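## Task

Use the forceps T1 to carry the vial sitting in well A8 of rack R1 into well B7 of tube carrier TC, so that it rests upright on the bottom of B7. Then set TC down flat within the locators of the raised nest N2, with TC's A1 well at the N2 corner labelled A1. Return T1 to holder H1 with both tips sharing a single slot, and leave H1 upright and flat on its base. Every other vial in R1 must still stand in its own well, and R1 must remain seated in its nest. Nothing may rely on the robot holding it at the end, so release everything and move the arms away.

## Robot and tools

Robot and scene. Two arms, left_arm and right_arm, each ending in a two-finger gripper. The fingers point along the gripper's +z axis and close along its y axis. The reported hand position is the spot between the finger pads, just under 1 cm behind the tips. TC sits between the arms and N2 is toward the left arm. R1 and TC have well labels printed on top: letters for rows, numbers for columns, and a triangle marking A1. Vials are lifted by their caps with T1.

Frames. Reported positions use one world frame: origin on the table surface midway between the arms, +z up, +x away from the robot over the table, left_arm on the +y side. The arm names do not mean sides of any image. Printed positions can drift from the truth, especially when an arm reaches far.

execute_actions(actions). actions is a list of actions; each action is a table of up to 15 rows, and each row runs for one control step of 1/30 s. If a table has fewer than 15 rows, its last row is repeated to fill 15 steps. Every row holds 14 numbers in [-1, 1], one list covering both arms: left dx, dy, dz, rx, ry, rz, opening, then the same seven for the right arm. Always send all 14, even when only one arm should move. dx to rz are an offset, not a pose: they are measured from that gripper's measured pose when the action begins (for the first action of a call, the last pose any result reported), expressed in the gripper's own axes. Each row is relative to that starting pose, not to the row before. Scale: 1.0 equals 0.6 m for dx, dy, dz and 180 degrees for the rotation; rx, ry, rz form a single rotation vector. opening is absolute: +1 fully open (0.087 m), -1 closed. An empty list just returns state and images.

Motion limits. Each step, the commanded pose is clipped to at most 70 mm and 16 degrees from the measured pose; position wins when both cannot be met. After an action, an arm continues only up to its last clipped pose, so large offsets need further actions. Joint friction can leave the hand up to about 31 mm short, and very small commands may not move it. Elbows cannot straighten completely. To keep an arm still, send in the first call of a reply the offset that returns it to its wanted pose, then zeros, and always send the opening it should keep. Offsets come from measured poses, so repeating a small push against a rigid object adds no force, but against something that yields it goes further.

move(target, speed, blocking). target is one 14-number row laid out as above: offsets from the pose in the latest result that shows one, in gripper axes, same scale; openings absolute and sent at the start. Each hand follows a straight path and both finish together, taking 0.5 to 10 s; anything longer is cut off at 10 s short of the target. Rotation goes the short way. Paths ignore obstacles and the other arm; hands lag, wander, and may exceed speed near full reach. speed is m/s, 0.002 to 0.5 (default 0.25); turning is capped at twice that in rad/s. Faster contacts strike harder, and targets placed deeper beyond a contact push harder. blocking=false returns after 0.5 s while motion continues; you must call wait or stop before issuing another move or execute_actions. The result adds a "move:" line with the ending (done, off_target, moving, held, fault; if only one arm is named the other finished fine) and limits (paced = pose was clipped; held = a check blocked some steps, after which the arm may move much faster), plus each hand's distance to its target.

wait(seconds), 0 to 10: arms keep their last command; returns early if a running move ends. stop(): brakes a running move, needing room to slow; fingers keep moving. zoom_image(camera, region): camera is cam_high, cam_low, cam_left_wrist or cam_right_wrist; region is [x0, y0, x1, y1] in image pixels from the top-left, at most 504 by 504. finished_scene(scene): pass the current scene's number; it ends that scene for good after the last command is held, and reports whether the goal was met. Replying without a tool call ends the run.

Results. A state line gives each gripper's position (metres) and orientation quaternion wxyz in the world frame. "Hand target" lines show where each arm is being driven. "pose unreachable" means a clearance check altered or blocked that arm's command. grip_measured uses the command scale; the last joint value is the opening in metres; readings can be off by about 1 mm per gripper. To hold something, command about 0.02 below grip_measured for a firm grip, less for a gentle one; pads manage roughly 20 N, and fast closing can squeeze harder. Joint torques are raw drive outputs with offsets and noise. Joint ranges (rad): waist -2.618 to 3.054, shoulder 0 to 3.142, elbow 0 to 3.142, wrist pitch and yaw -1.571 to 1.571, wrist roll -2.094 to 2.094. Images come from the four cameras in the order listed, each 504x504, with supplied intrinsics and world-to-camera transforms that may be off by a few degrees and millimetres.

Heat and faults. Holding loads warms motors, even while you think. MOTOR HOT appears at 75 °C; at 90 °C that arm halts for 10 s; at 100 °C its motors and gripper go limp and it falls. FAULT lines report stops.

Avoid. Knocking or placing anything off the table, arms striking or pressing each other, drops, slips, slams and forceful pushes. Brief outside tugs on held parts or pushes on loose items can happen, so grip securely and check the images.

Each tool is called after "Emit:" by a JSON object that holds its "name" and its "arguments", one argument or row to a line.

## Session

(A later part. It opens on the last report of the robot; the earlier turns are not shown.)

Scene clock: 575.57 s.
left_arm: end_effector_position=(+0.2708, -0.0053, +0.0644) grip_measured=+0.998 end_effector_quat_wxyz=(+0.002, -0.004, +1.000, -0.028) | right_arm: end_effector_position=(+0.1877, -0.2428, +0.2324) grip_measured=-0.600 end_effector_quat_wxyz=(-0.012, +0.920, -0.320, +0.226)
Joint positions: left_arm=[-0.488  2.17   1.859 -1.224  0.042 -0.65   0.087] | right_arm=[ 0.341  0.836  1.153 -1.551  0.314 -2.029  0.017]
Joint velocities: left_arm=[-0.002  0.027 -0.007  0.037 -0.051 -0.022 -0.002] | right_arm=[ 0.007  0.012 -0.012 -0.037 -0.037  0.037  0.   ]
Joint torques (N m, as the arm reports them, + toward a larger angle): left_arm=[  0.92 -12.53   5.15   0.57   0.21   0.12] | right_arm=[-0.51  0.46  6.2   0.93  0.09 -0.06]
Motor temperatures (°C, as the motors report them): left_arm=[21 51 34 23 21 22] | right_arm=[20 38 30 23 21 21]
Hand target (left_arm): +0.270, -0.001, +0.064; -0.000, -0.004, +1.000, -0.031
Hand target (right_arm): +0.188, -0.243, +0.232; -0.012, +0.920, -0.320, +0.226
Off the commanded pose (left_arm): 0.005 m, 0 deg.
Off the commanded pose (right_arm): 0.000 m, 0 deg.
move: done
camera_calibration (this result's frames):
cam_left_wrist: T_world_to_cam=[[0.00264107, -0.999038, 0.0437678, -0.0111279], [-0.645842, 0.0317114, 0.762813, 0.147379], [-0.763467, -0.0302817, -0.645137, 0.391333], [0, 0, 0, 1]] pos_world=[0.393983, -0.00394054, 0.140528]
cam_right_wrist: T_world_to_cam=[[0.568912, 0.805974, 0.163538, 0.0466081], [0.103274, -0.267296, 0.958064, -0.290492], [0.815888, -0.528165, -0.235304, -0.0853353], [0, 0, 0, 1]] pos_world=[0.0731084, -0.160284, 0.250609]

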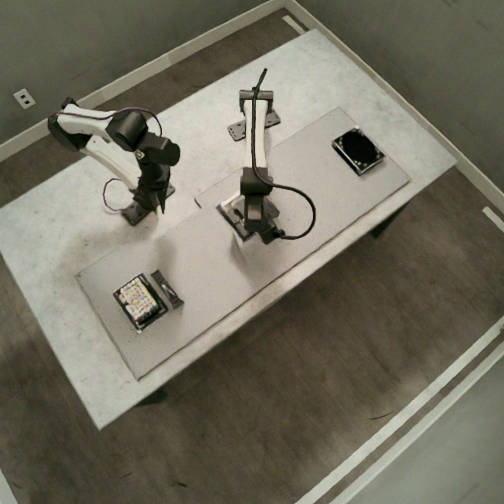

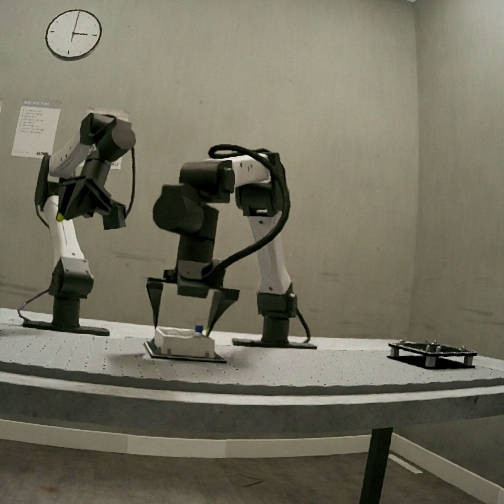

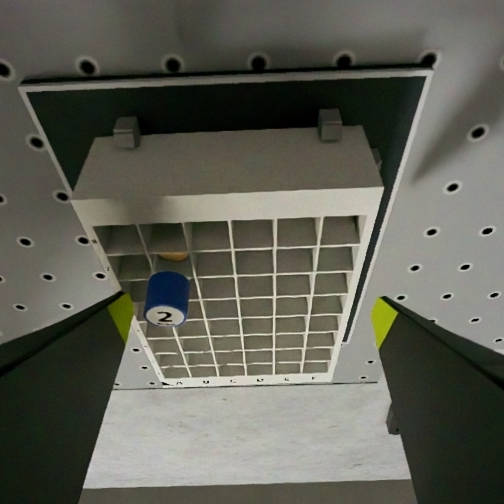

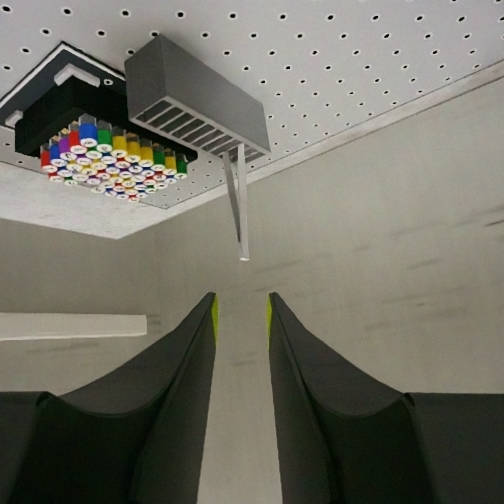

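rx wrong sign. Fix, shift +9 mm.

Emit:
{"name": "move", "arguments": {
  "target": [0,0.018,0,-0.018,0,0,1, 0,0,0,0,0,0,-0.6],
  "speed": 0.01
}}

Scene clock: 579.07 s.
left_arm: end_effector_position=(+0.2703, +0.0037, +0.0639) grip_measured=+0.998 end_effector_quat_wxyz=(+0.004, -0.004, +1.000, -0.005) | right_arm: end_effector_position=(+0.1877, -0.2428, +0.2324) grip_measured=-0.600 end_effector_quat_wxyz=(-0.012, +0.920, -0.320, +0.226)
Joint positions: left_arm=[-0.488  2.17   1.859 -1.247  0.002 -0.65   0.087] | right_arm=[ 0.341  0.836  1.153 -1.551  0.314 -2.029  0.017]
Joint velocities: left_arm=[-0.007  0.007  0.007  0.037  0.007 -0.007  0.001] | right_arm=[-0.007  0.007 -0.002 -0.051 -0.007 -0.022 -0.   ]
Joint torques (N m, as the arm reports them, + toward a larger angle): left_arm=[  0.08 -10.84   8.4    0.34   0.11   0.02] | right_arm=[-0.64  0.33  6.25  0.95  0.03 -0.06]
Motor temperatures (°C, as the motors report them): left_arm=[21 52 34 23 21 22] | right_arm=[20 37 30 23 21 21]
Hand target (left_arm): +0.271, +0.005, +0.064; +0.002, -0.004, +1.000, +0.000
Hand target (right_arm): +0.188, -0.243, +0.232; -0.012, +0.920, -0.320, +0.226
Off the commanded pose (left_arm): 0.002 m, 1 deg.
Off the commanded pose (right_arm): 0.000 m, 0 deg.
move: done
camera_calibration (this result's frames):
cam_left_wrist: T_world_to_cam=[[0.00312781, -0.999993, -0.00221217, 0.000782736], [-0.649904, -0.00371407, 0.760007, 0.148626], [-0.76001, -0.000939455, -0.649911, 0.390186], [0, 0, 0, 1]] pos_world=[0.393135, 0.0017013, 0.140631]
cam_right_wrist: T_world_to_cam=[[0.568912, 0.805974, 0.163538, 0.0466081], [0.103274, -0.267296, 0.958064, -0.290492], [0.815888, -0.528165, -0.235304, -0.0853353], [0, 0, 0, 1]] pos_world=[0.0731084, -0.160284, 0.250609]

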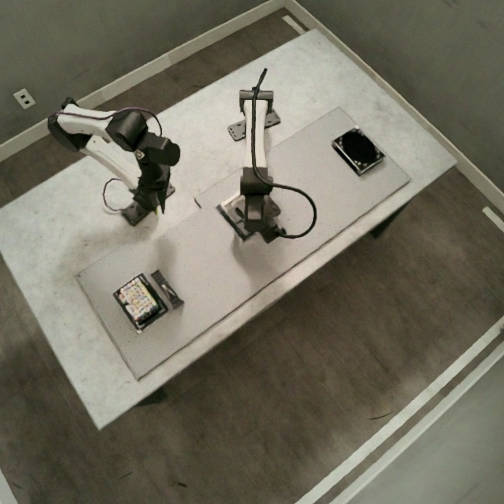

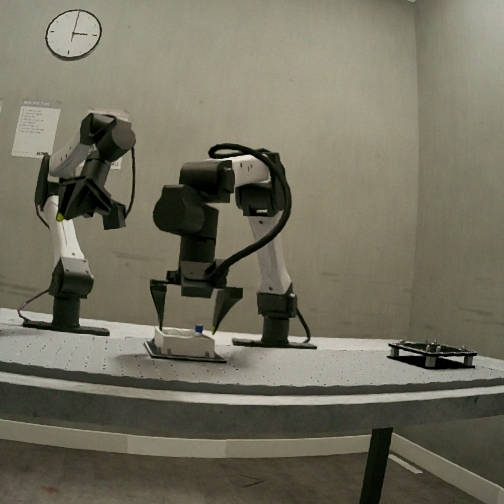

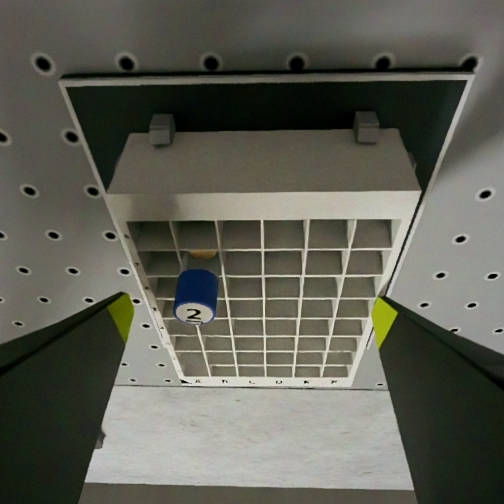

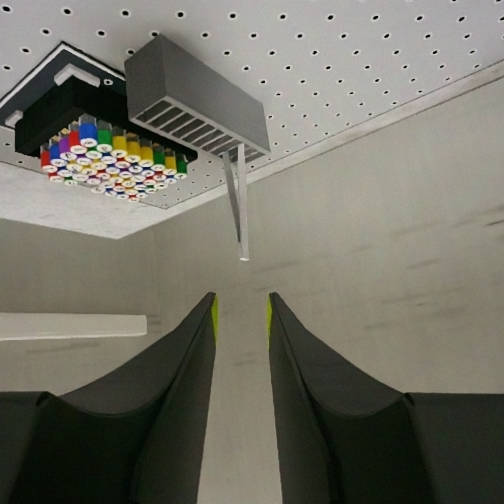

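Need about -4 mm; descend with it.

Emit:
{"name": "move", "arguments": {
  "target": [0.005,-0.009,0.045,0,0,0,1, 0,0,0,0,0,0,-0.6],
  "speed": 0.01
}}

Scene clock: 582.50 s.
left_arm: end_effector_position=(+0.2762, -0.0006, +0.0501) grip_measured=+0.998 end_effector_quat_wxyz=(+0.018, -0.005, +1.000, -0.015) | right_arm: end_effector_position=(+0.1877, -0.2428, +0.2324) grip_measured=-0.600 end_effector_quat_wxyz=(-0.012, +0.920, -0.320, +0.226)
Joint positions: left_arm=[-0.488  2.17   1.808 -1.162  0.002 -0.652  0.087] | right_arm=[ 0.341  0.836  1.153 -1.551  0.314 -2.029  0.017]
Joint velocities: left_arm=[-0.007  0.017  0.002 -0.022 -0.022 -0.066 -0.   ] | right_arm=[-0.012 -0.012  0.002  0.051 -0.051  0.007 -0.001]
Joint torques (N m, as the arm reports them, + toward a larger angle): left_arm=[ -1.03 -10.08   5.23   0.63   0.15  -0.06] | right_arm=[-0.67  0.41  6.21  0.94  0.03 -0.04]
Motor temperatures (°C, as the motors report them): left_arm=[21 52 34 23 21 22] | right_arm=[20 37 30 23 21 21]
Hand target (left_arm): +0.268, -0.001, +0.037; +0.004, -0.004, +1.000, -0.005
Hand target (right_arm): +0.188, -0.243, +0.232; -0.012, +0.920, -0.320, +0.226
Off the commanded pose (left_arm): 0.016 m, 2 deg.
Off the commanded pose (right_arm): 0.000 m, 0 deg.
move: off_target (left_arm)
camera_calibration (this result's frames):
cam_left_wrist: T_world_to_cam=[[0.00521146, -0.999825, 0.0179589, -0.00523745], [-0.670481, 0.00983058, 0.741862, 0.16944], [-0.741909, -0.0159073, -0.670312, 0.381737], [0, 0, 0, 1]] pos_world=[0.396847, -0.000829834, 0.130276]
cam_right_wrist: T_world_to_cam=[[0.568912, 0.805974, 0.163538, 0.0466081], [0.103274, -0.267296, 0.958064, -0.290492], [0.815888, -0.528165, -0.235304, -0.0853353], [0, 0, 0, 1]] pos_world=[0.0731084, -0.160284, 0.250609]

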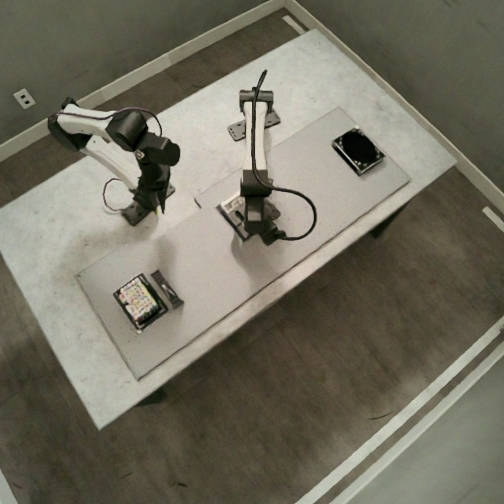

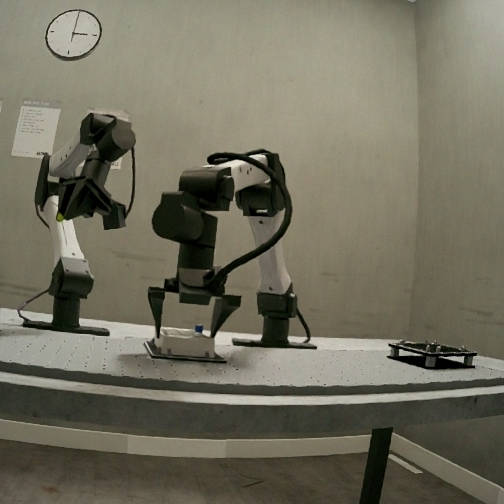

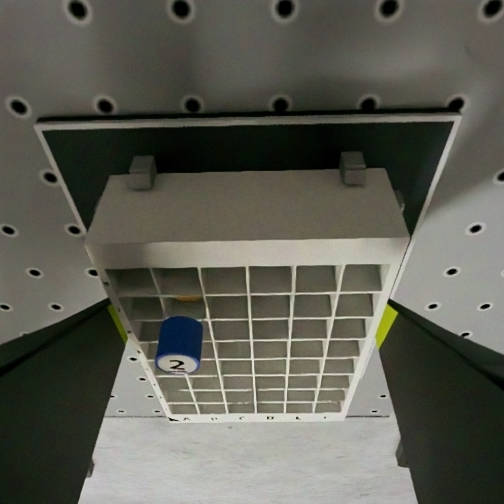

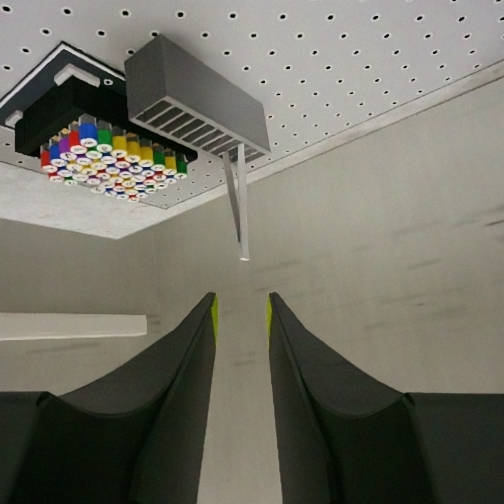

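Straddling. Lower more, close.

Emit:
{"name": "move", "arguments": {
  "target": [0.012,0,0.03,-0.008,0.01,0,1, 0,0,0,0,0,0,-0.6],
  "speed": 0.01
}}

Emit:
{"name": "move", "arguments": {
  "target": [0,0,0,0,0,0,0.75, 0,0,0,0,0,0,-0.6],
  "speed": 0.01
}}

Scene clock: 585.13 s.
left_arm: end_effector_position=(+0.2765, -0.0009, +0.0501) grip_measured=+0.998 end_effector_quat_wxyz=(+0.019, -0.006, +1.000, -0.015) | right_arm: end_effector_position=(+0.1877, -0.2428, +0.2324) grip_measured=-0.600 end_effector_quat_wxyz=(-0.012, +0.920, -0.320, +0.226)
Joint positions: left_arm=[-0.488  2.17   1.808 -1.161  0.002 -0.653  0.087] | right_arm=[ 0.341  0.836  1.153 -1.551  0.314 -2.029  0.017]
Joint velocities: left_arm=[ 0.012  0.007  0.022 -0.066  0.037 -0.022  0.   ] | right_arm=[-0.007 -0.002  0.002 -0.022  0.007 -0.007  0.001]
Joint torques (N m, as the arm reports them, + toward a larger angle): left_arm=[-0.64 -9.01  5.22  0.65  0.12 -0.09] | right_arm=[-0.48  0.35  6.2   0.97  0.05 -0.01]
Motor temperatures (°C, as the motors report them): left_arm=[21 53 34 23 21 22] | right_arm=[20 36 30 23 21 21]
Hand target (left_arm): +0.270, -0.001, +0.032; +0.003, -0.006, +1.000, -0.002
Hand target (right_arm): +0.188, -0.243, +0.232; -0.012, +0.920, -0.320, +0.226
Off the commanded pose (left_arm): 0.019 m, 2 deg.
Off the commanded pose (right_arm): 0.000 m, 0 deg.
move: off_target (left_arm)
camera_calibration (this result's frames):
cam_left_wrist: T_world_to_cam=[[0.00557011, -0.999806, 0.0188922, -0.00562912], [-0.671383, 0.0102622, 0.74104, 0.169963], [-0.74109, -0.0168116, -0.671195, 0.381756], [0, 0, 0, 1]] pos_world=[0.397057, -0.000954296, 0.13039]
cam_right_wrist: T_world_to_cam=[[0.568912, 0.805974, 0.163538, 0.0466081], [0.103274, -0.267296, 0.958064, -0.290492], [0.815888, -0.528165, -0.235304, -0.0853353], [0, 0, 0, 1]] pos_world=[0.0731084, -0.160284, 0.250609]

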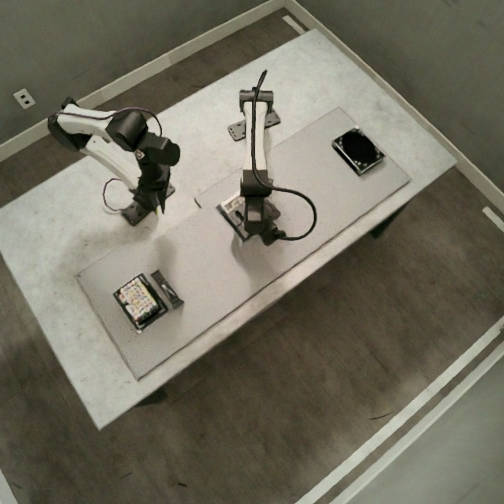

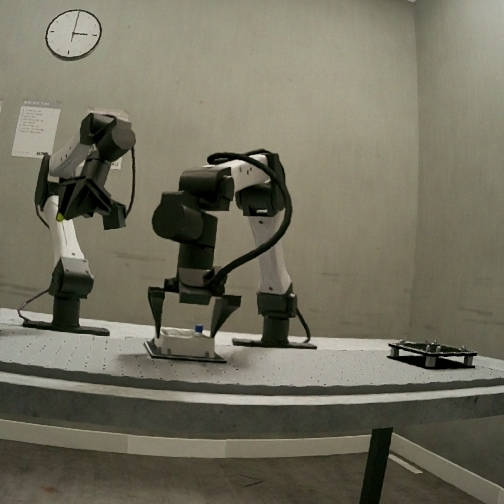

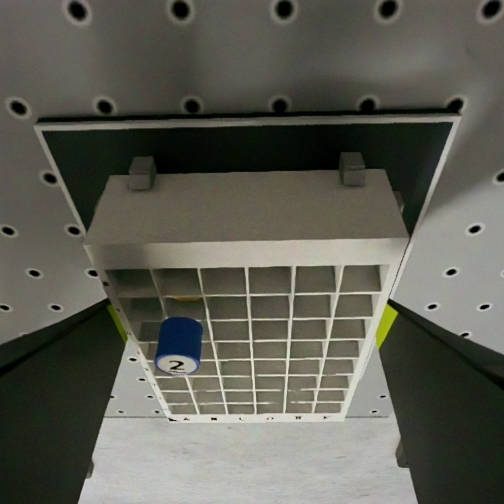

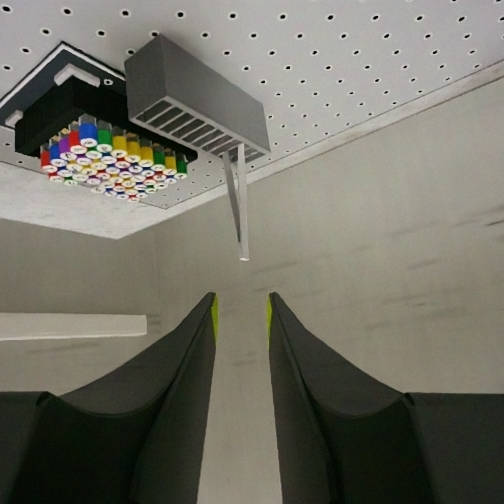

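Scene clock: 585.63 s.
left_arm: end_effector_position=(+0.2765, -0.0007, +0.0501) grip_measured=+0.944 end_effector_quat_wxyz=(+0.019, -0.005, +1.000, -0.015) | right_arm: end_effector_position=(+0.1877, -0.2428, +0.2324) grip_measured=-0.600 end_effector_quat_wxyz=(-0.012, +0.920, -0.320, +0.226)
Joint positions: left_arm=[-0.488  2.17   1.808 -1.161  0.001 -0.652  0.085] | right_arm=[ 0.341  0.836  1.153 -1.551  0.314 -2.029  0.017]
Joint velocities: left_arm=[0.002 0.007 0.012 0.051 0.037 0.051 0.   ] | right_arm=[ 0.002 -0.007 -0.002 -0.037  0.037  0.022  0.   ]
Joint torques (N m, as the arm reports them, + toward a larger angle): left_arm=[  0.13 -11.56   7.27   0.53   0.14   0.04] | right_arm=[-0.57  0.33  6.24  0.93  0.   -0.06]
Motor temperatures (°C, as the motors report them): left_arm=[21 53 34 23 21 22] | right_arm=[20 36 30 23 21 21]
Hand target (left_arm): +0.276, -0.001, +0.050; +0.019, -0.006, +1.000, -0.015
Hand target (right_arm): +0.188, -0.243, +0.232; -0.012, +0.920, -0.320, +0.226
Off the commanded pose (left_arm): 0.000 m, 0 deg.
Off the commanded pose (right_arm): 0.000 m, 0 deg.
move: done
camera_calibration (this result's frames):
cam_left_wrist: T_world_to_cam=[[0.00523702, -0.999829, 0.0177359, -0.00524581], [-0.671668, 0.00962271, 0.74079, 0.170097], [-0.740834, -0.0157922, -0.671503, 0.381724], [0, 0, 0, 1]] pos_world=[0.39707, -0.000853455, 0.130415]
cam_right_wrist: T_world_to_cam=[[0.568912, 0.805974, 0.163538, 0.0466081], [0.103274, -0.267296, 0.958064, -0.290492], [0.815888, -0.528165, -0.235304, -0.0853353], [0, 0, 0, 1]] pos_world=[0.0731084, -0.160284, 0.250609]

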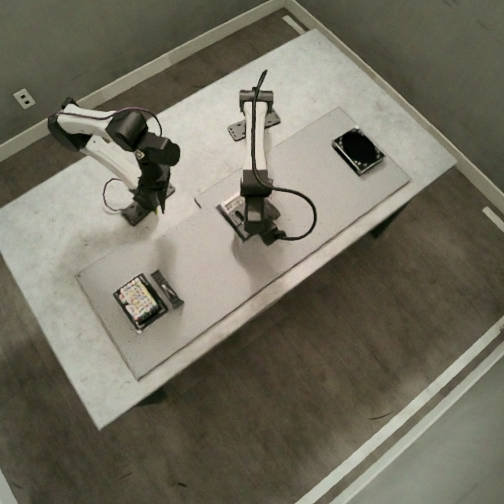

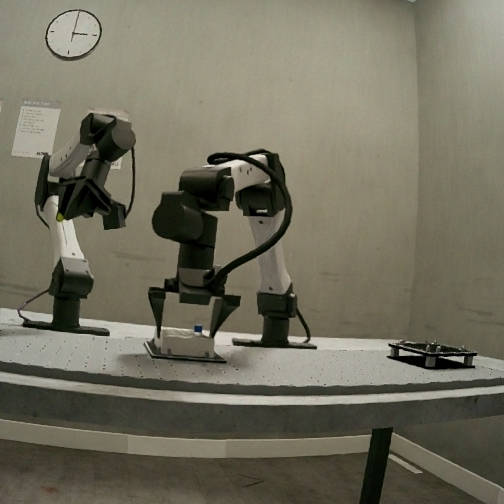

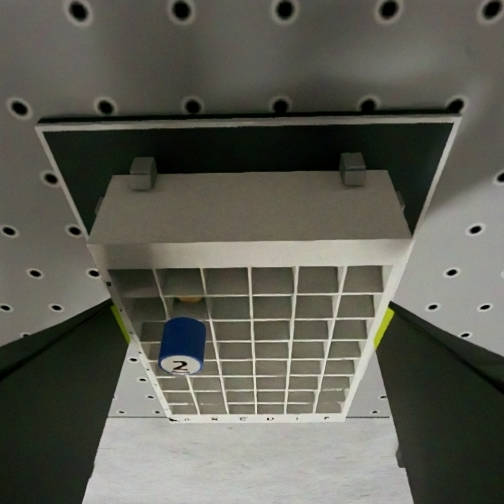

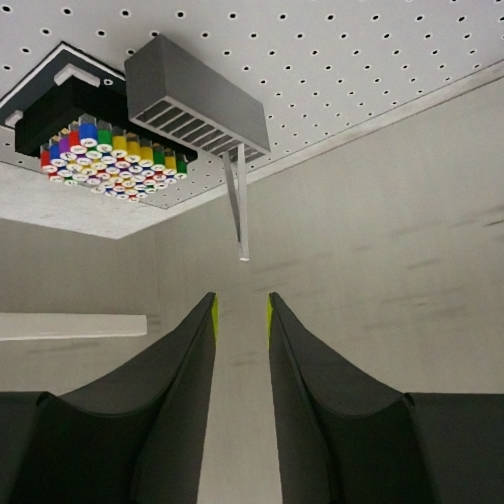

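Emit:
{"name": "move", "arguments": {
  "target": [0,0,-0.14,0,0,0,0.9, 0,0,0,0,0,0,-0.6],
  "speed": 0.04
}}

Emit:
{"name": "move", "arguments": {
  "target": [-0.07,0.66,0,0,0,0,0.9, 0,0,0,0,0,0,-0.6],
  "speed": 0.1
}}

Emit:
{"name": "zoom_image", "arguments": {
  "camera": "cam_high",
  "region": [300,90,420,190]
}}

Scene clock: 603.10 s.
left_arm: end_effector_position=(+0.2736, +0.0017, +0.1257) grip_measured=+0.944 end_effector_quat_wxyz=(+0.016, -0.005, +1.000, -0.013) | right_arm: end_effector_position=(+0.1877, -0.2428, +0.2324) grip_measured=-0.600 end_effector_quat_wxyz=(-0.012, +0.920, -0.320, +0.226)
Joint positions: left_arm=[-0.488  2.17   2.109 -1.468  0.    -0.652  0.085] | right_arm=[ 0.341  0.836  1.153 -1.551  0.314 -2.029  0.017]
Joint velocities: left_arm=[-0.007  0.007  0.007  0.007  0.037 -0.007  0.001] | right_arm=[ 0.012  0.002 -0.002 -0.037  0.007  0.037  0.001]
Joint torques (N m, as the arm reports them, + toward a larger angle): left_arm=[ -0.19 -12.08   8.84   0.32   0.1   -0.02] | right_arm=[-0.45  0.41  6.08  0.92  0.05 -0.05]
Motor temperatures (°C, as the motors report them): left_arm=[21 57 34 22 21 22] | right_arm=[20 34 30 23 21 21]
Hand target (left_arm): +0.272, +0.002, +0.134; +0.019, -0.005, +1.000, -0.015
Hand target (right_arm): +0.188, -0.243, +0.232; -0.012, +0.920, -0.320, +0.226
Off the commanded pose (left_arm): 0.008 m, 0 deg.
Off the commanded pose (right_arm): 0.000 m, 0 deg.
move: done
camera_calibration (this result's frames):
cam_left_wrist: T_world_to_cam=[[0.00534445, -0.999898, 0.0132211, -0.00366631], [-0.668149, 0.00626627, 0.744001, 0.110707], [-0.744008, -0.0128099, -0.668047, 0.430793], [0, 0, 0, 1]] pos_world=[0.394502, 0.00115877, 0.205472]
cam_right_wrist: T_world_to_cam=[[0.568912, 0.805974, 0.163538, 0.0466081], [0.103274, -0.267296, 0.958064, -0.290492], [0.815888, -0.528165, -0.235304, -0.0853353], [0, 0, 0, 1]] pos_world=[0.0731084, -0.160284, 0.250609]

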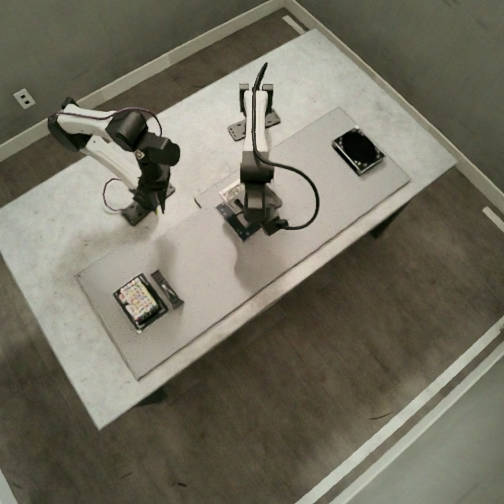

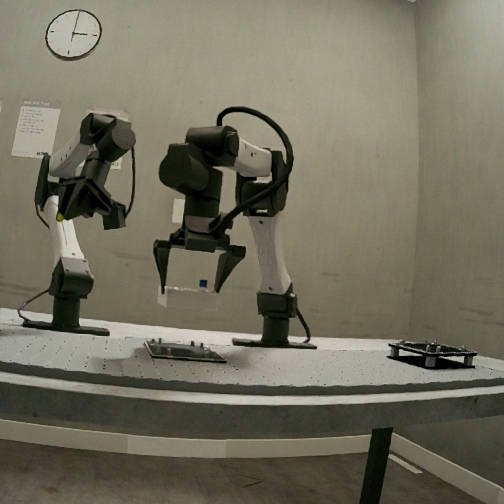

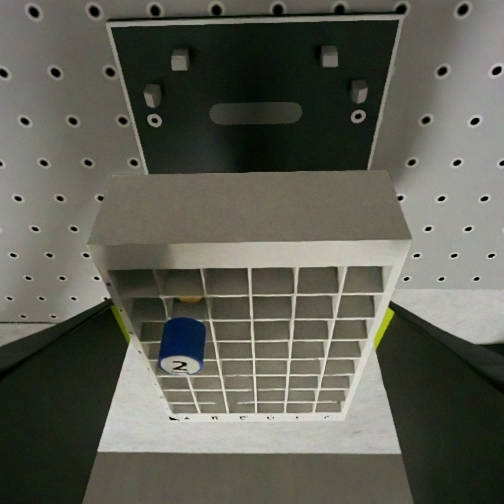

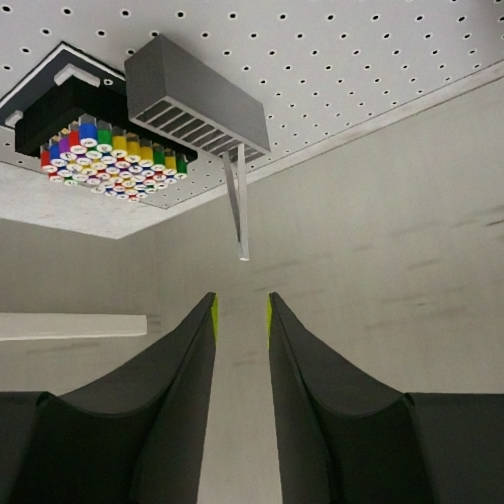

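Scene clock: 607.53 s.
left_arm: end_effector_position=(+0.3178, +0.3910, +0.1232) grip_measured=+0.944 end_effector_quat_wxyz=(+0.035, -0.009, +0.999, -0.013) | right_arm: end_effector_position=(+0.1877, -0.2428, +0.2324) grip_measured=-0.600 end_effector_quat_wxyz=(-0.012, +0.920, -0.320, +0.226)
Joint positions: left_arm=[ 0.508  2.06   1.933 -1.386  0.048  0.335  0.085] | right_arm=[ 0.341  0.836  1.153 -1.551  0.314 -2.029  0.017]
Joint velocities: left_arm=[ 0.007  0.007 -0.007 -0.051  0.051 -0.007  0.   ] | right_arm=[ 0.007  0.002  0.012 -0.037 -0.007 -0.066  0.   ]
Joint torques (N m, as the arm reports them, + toward a larger angle): left_arm=[ 0.54 -8.84  8.95  0.35  0.24  0.15] | right_arm=[-0.56  0.42  6.22  0.93  0.02 -0.05]
Motor temperatures (°C, as the motors report them): left_arm=[21 57 34 22 21 22] | right_arm=[20 33 30 23 21 21]
Hand target (left_arm): +0.316, +0.392, +0.120; +0.023, -0.005, +1.000, -0.019
Hand target (right_arm): +0.188, -0.243, +0.232; -0.012, +0.920, -0.320, +0.226
Off the commanded pose (left_arm): 0.011 m, 2 deg.
Off the commanded pose (right_arm): 0.000 m, 0 deg.
move: off_target (left_arm)
camera_calibration (this result's frames):
cam_left_wrist: T_world_to_cam=[[0.0122821, -0.999823, 0.0142464, 0.382986], [-0.695665, 0.00169014, 0.718364, 0.153316], [-0.718261, -0.0187337, -0.695521, 0.464518], [0, 0, 0, 1]] pos_world=[0.435598, 0.391362, 0.207489]
cam_right_wrist: T_world_to_cam=[[0.568912, 0.805974, 0.163538, 0.0466081], [0.103274, -0.267296, 0.958064, -0.290492], [0.815888, -0.528165, -0.235304, -0.0853353], [0, 0, 0, 1]] pos_world=[0.0731084, -0.160284, 0.250609]

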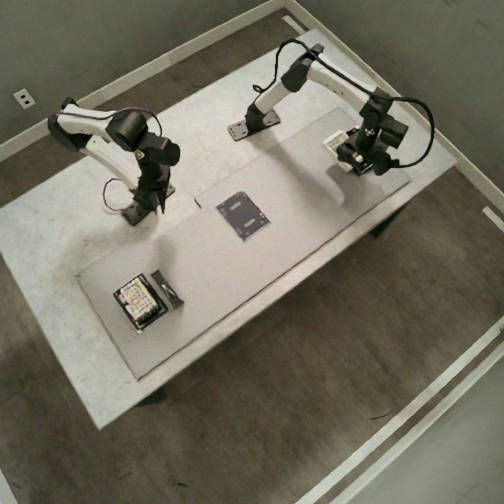

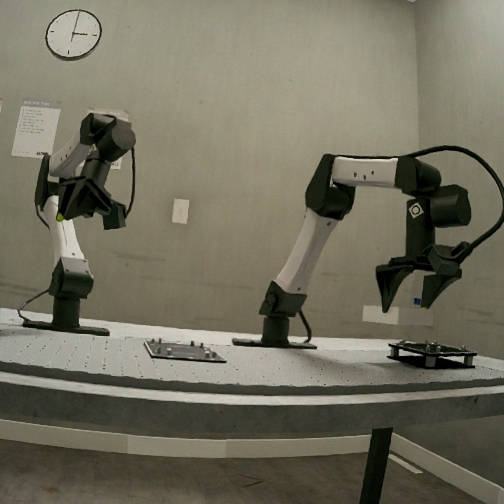

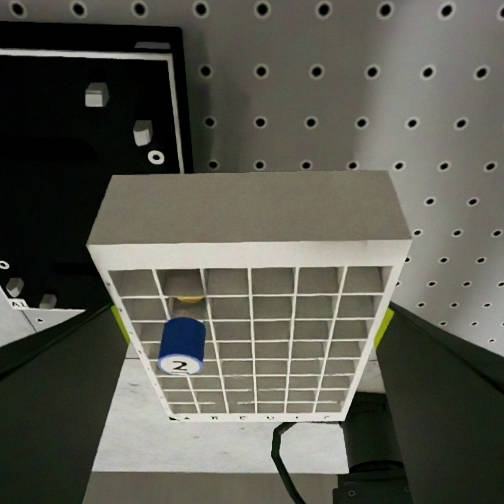

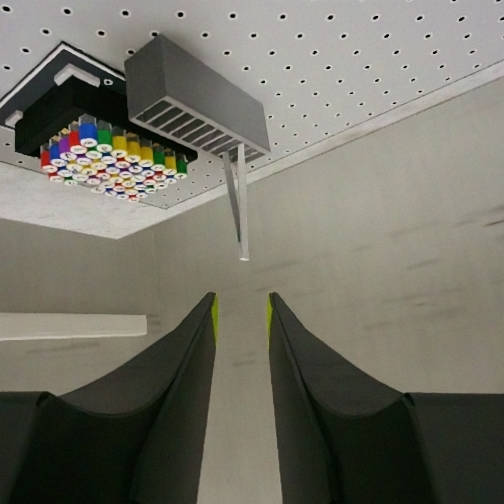

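Region (300, 90, 420, 190) of cam_high's 504x504 image, scaled by 4.200, with more detail than that image has.

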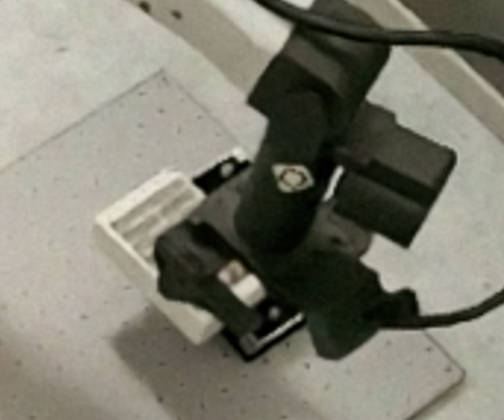

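Emit:
{"name": "move", "arguments": {
  "target": [0,0.155,0.02,-0.006,0.015,0,0.9, 0,0,0,0,0,0,-0.6],
  "speed": 0.04
}}

Scene clock: 610.57 s.
left_arm: end_effector_position=(+0.3232, +0.4789, +0.1156) grip_measured=+0.944 end_effector_quat_wxyz=(+0.028, -0.010, +1.000, -0.001) | right_arm: end_effector_position=(+0.1877, -0.2428, +0.2324) grip_measured=-0.600 end_effector_quat_wxyz=(-0.012, +0.920, -0.320, +0.226)
Joint positions: left_arm=[ 0.68   2.281  2.254 -1.496  0.03   0.505  0.085] | right_arm=[ 0.341  0.836  1.153 -1.551  0.314 -2.029  0.017]
Joint velocities: left_arm=[-0.012  0.017  0.007 -0.007 -0.081 -0.051 -0.   ] | right_arm=[ 0.002 -0.002  0.007 -0.037  0.051  0.051 -0.   ]
Joint torques (N m, as the arm reports them, + toward a larger angle): left_arm=[  0.8  -10.4    8.6    0.33   0.14   0.16] | right_arm=[-0.43  0.28  6.18  0.98  0.01 -0.07]
Motor temperatures (°C, as the motors report them): left_arm=[21 57 35 22 21 22] | right_arm=[20 33 30 23 21 21]
Hand target (left_arm): +0.319, +0.483, +0.111; +0.014, -0.009, +1.000, -0.004
Hand target (right_arm): +0.188, -0.243, +0.232; -0.012, +0.920, -0.320, +0.226
Off the commanded pose (left_arm): 0.010 m, 2 deg.
Off the commanded pose (right_arm): 0.000 m, 0 deg.
move: done
camera_calibration (this result's frames):
cam_left_wrist: T_world_to_cam=[[0.0159106, -0.999834, -0.00885718, 0.472487], [-0.685265, -0.0173547, 0.728087, 0.167101], [-0.72812, -0.0055148, -0.685428, 0.460477], [0, 0, 0, 1]] pos_world=[0.442273, 0.477848, 0.198145]
cam_right_wrist: T_world_to_cam=[[0.568912, 0.805974, 0.163538, 0.0466081], [0.103274, -0.267296, 0.958064, -0.290492], [0.815888, -0.528165, -0.235304, -0.0853353], [0, 0, 0, 1]] pos_world=[0.0731084, -0.160284, 0.250609]

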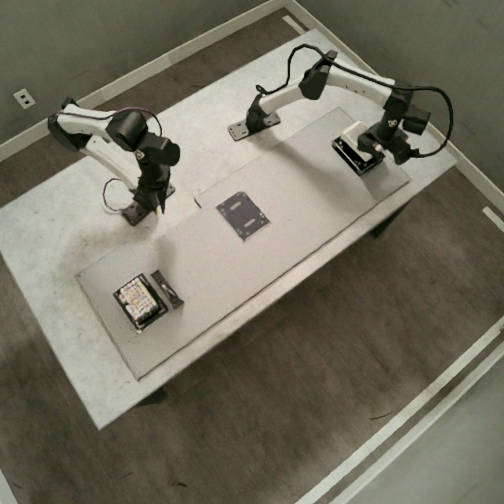

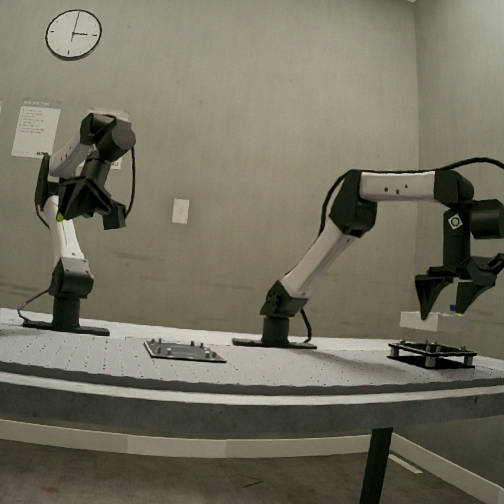

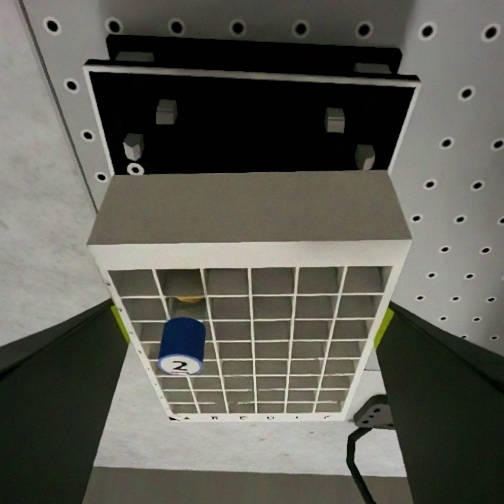

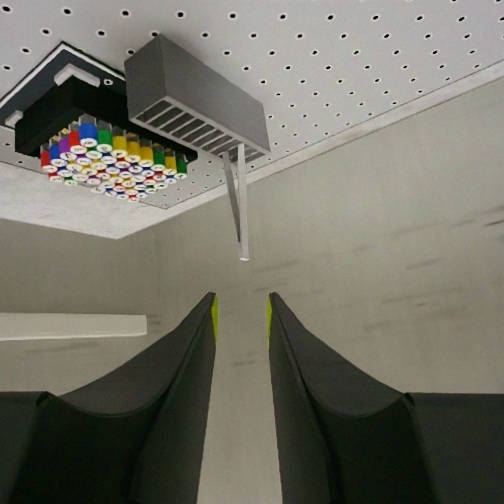

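Emit:
{"name": "move", "arguments": {
  "target": [0.012,0,0.05,0,0.01,0.02,0.9, 0,0,0,0,0,0,-0.6],
  "speed": 0.015
}}

Scene clock: 613.67 s.
left_arm: end_effector_position=(+0.3202, +0.4824, +0.0828) grip_measured=+0.944 end_effector_quat_wxyz=(+0.013, +0.015, +1.000, -0.001) | right_arm: end_effector_position=(+0.1877, -0.2428, +0.2324) grip_measured=-0.600 end_effector_quat_wxyz=(-0.012, +0.920, -0.320, +0.226)
Joint positions: left_arm=[ 0.68   2.281  2.118 -1.388  0.015  0.557  0.085] | right_arm=[ 0.341  0.836  1.153 -1.551  0.314 -2.029  0.017]
Joint velocities: left_arm=[ 0.007  0.022 -0.007  0.051 -0.007  0.007  0.   ] | right_arm=[ 0.007  0.007  0.002  0.022 -0.022 -0.095 -0.001]
Joint torques (N m, as the arm reports them, + toward a larger angle): left_arm=[ -0.3  -13.66   5.26   0.5    0.18   0.09] | right_arm=[-0.64  0.44  6.29  0.9   0.05 -0.03]
Motor temperatures (°C, as the motors report them): left_arm=[21 58 34 22 21 22] | right_arm=[20 33 30 23 21 21]
Hand target (left_arm): +0.318, +0.480, +0.085; +0.012, +0.021, +1.000, -0.000
Hand target (right_arm): +0.188, -0.243, +0.232; -0.012, +0.920, -0.320, +0.226
Off the commanded pose (left_arm): 0.005 m, 1 deg.
Off the commanded pose (right_arm): 0.000 m, 0 deg.
move: done
camera_calibration (this result's frames):
cam_left_wrist: T_world_to_cam=[[-0.0360836, -0.999301, -0.00973028, 0.492165], [-0.662324, 0.0166223, 0.749033, 0.163497], [-0.748348, 0.0334724, -0.662461, 0.421619], [0, 0, 0, 1]] pos_world=[0.441565, 0.47499, 0.16163]
cam_right_wrist: T_world_to_cam=[[0.568912, 0.805974, 0.163538, 0.0466081], [0.103274, -0.267296, 0.958064, -0.290492], [0.815888, -0.528165, -0.235304, -0.0853353], [0, 0, 0, 1]] pos_world=[0.0731084, -0.160284, 0.250609]

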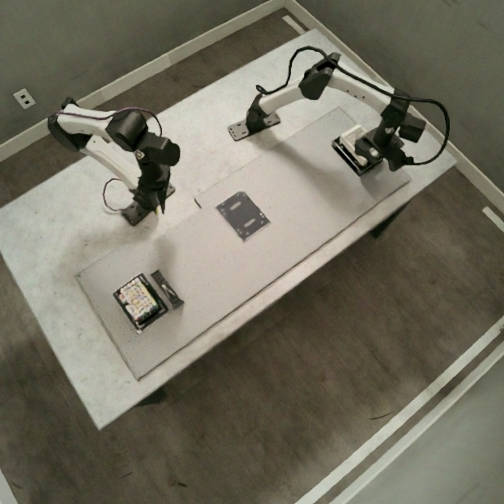

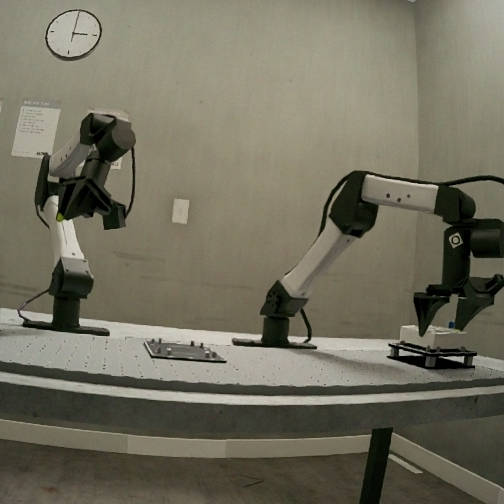

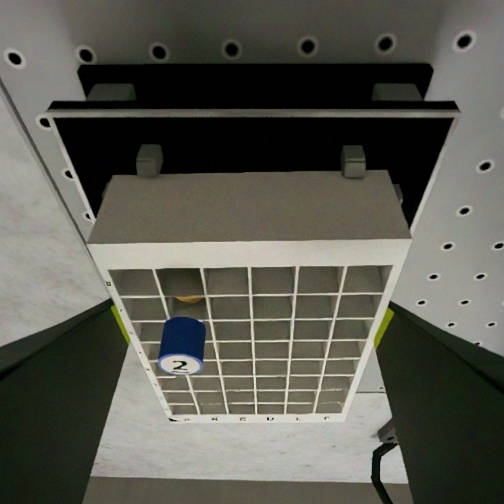

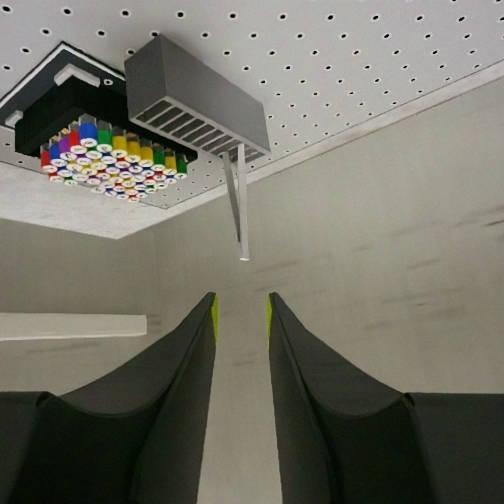

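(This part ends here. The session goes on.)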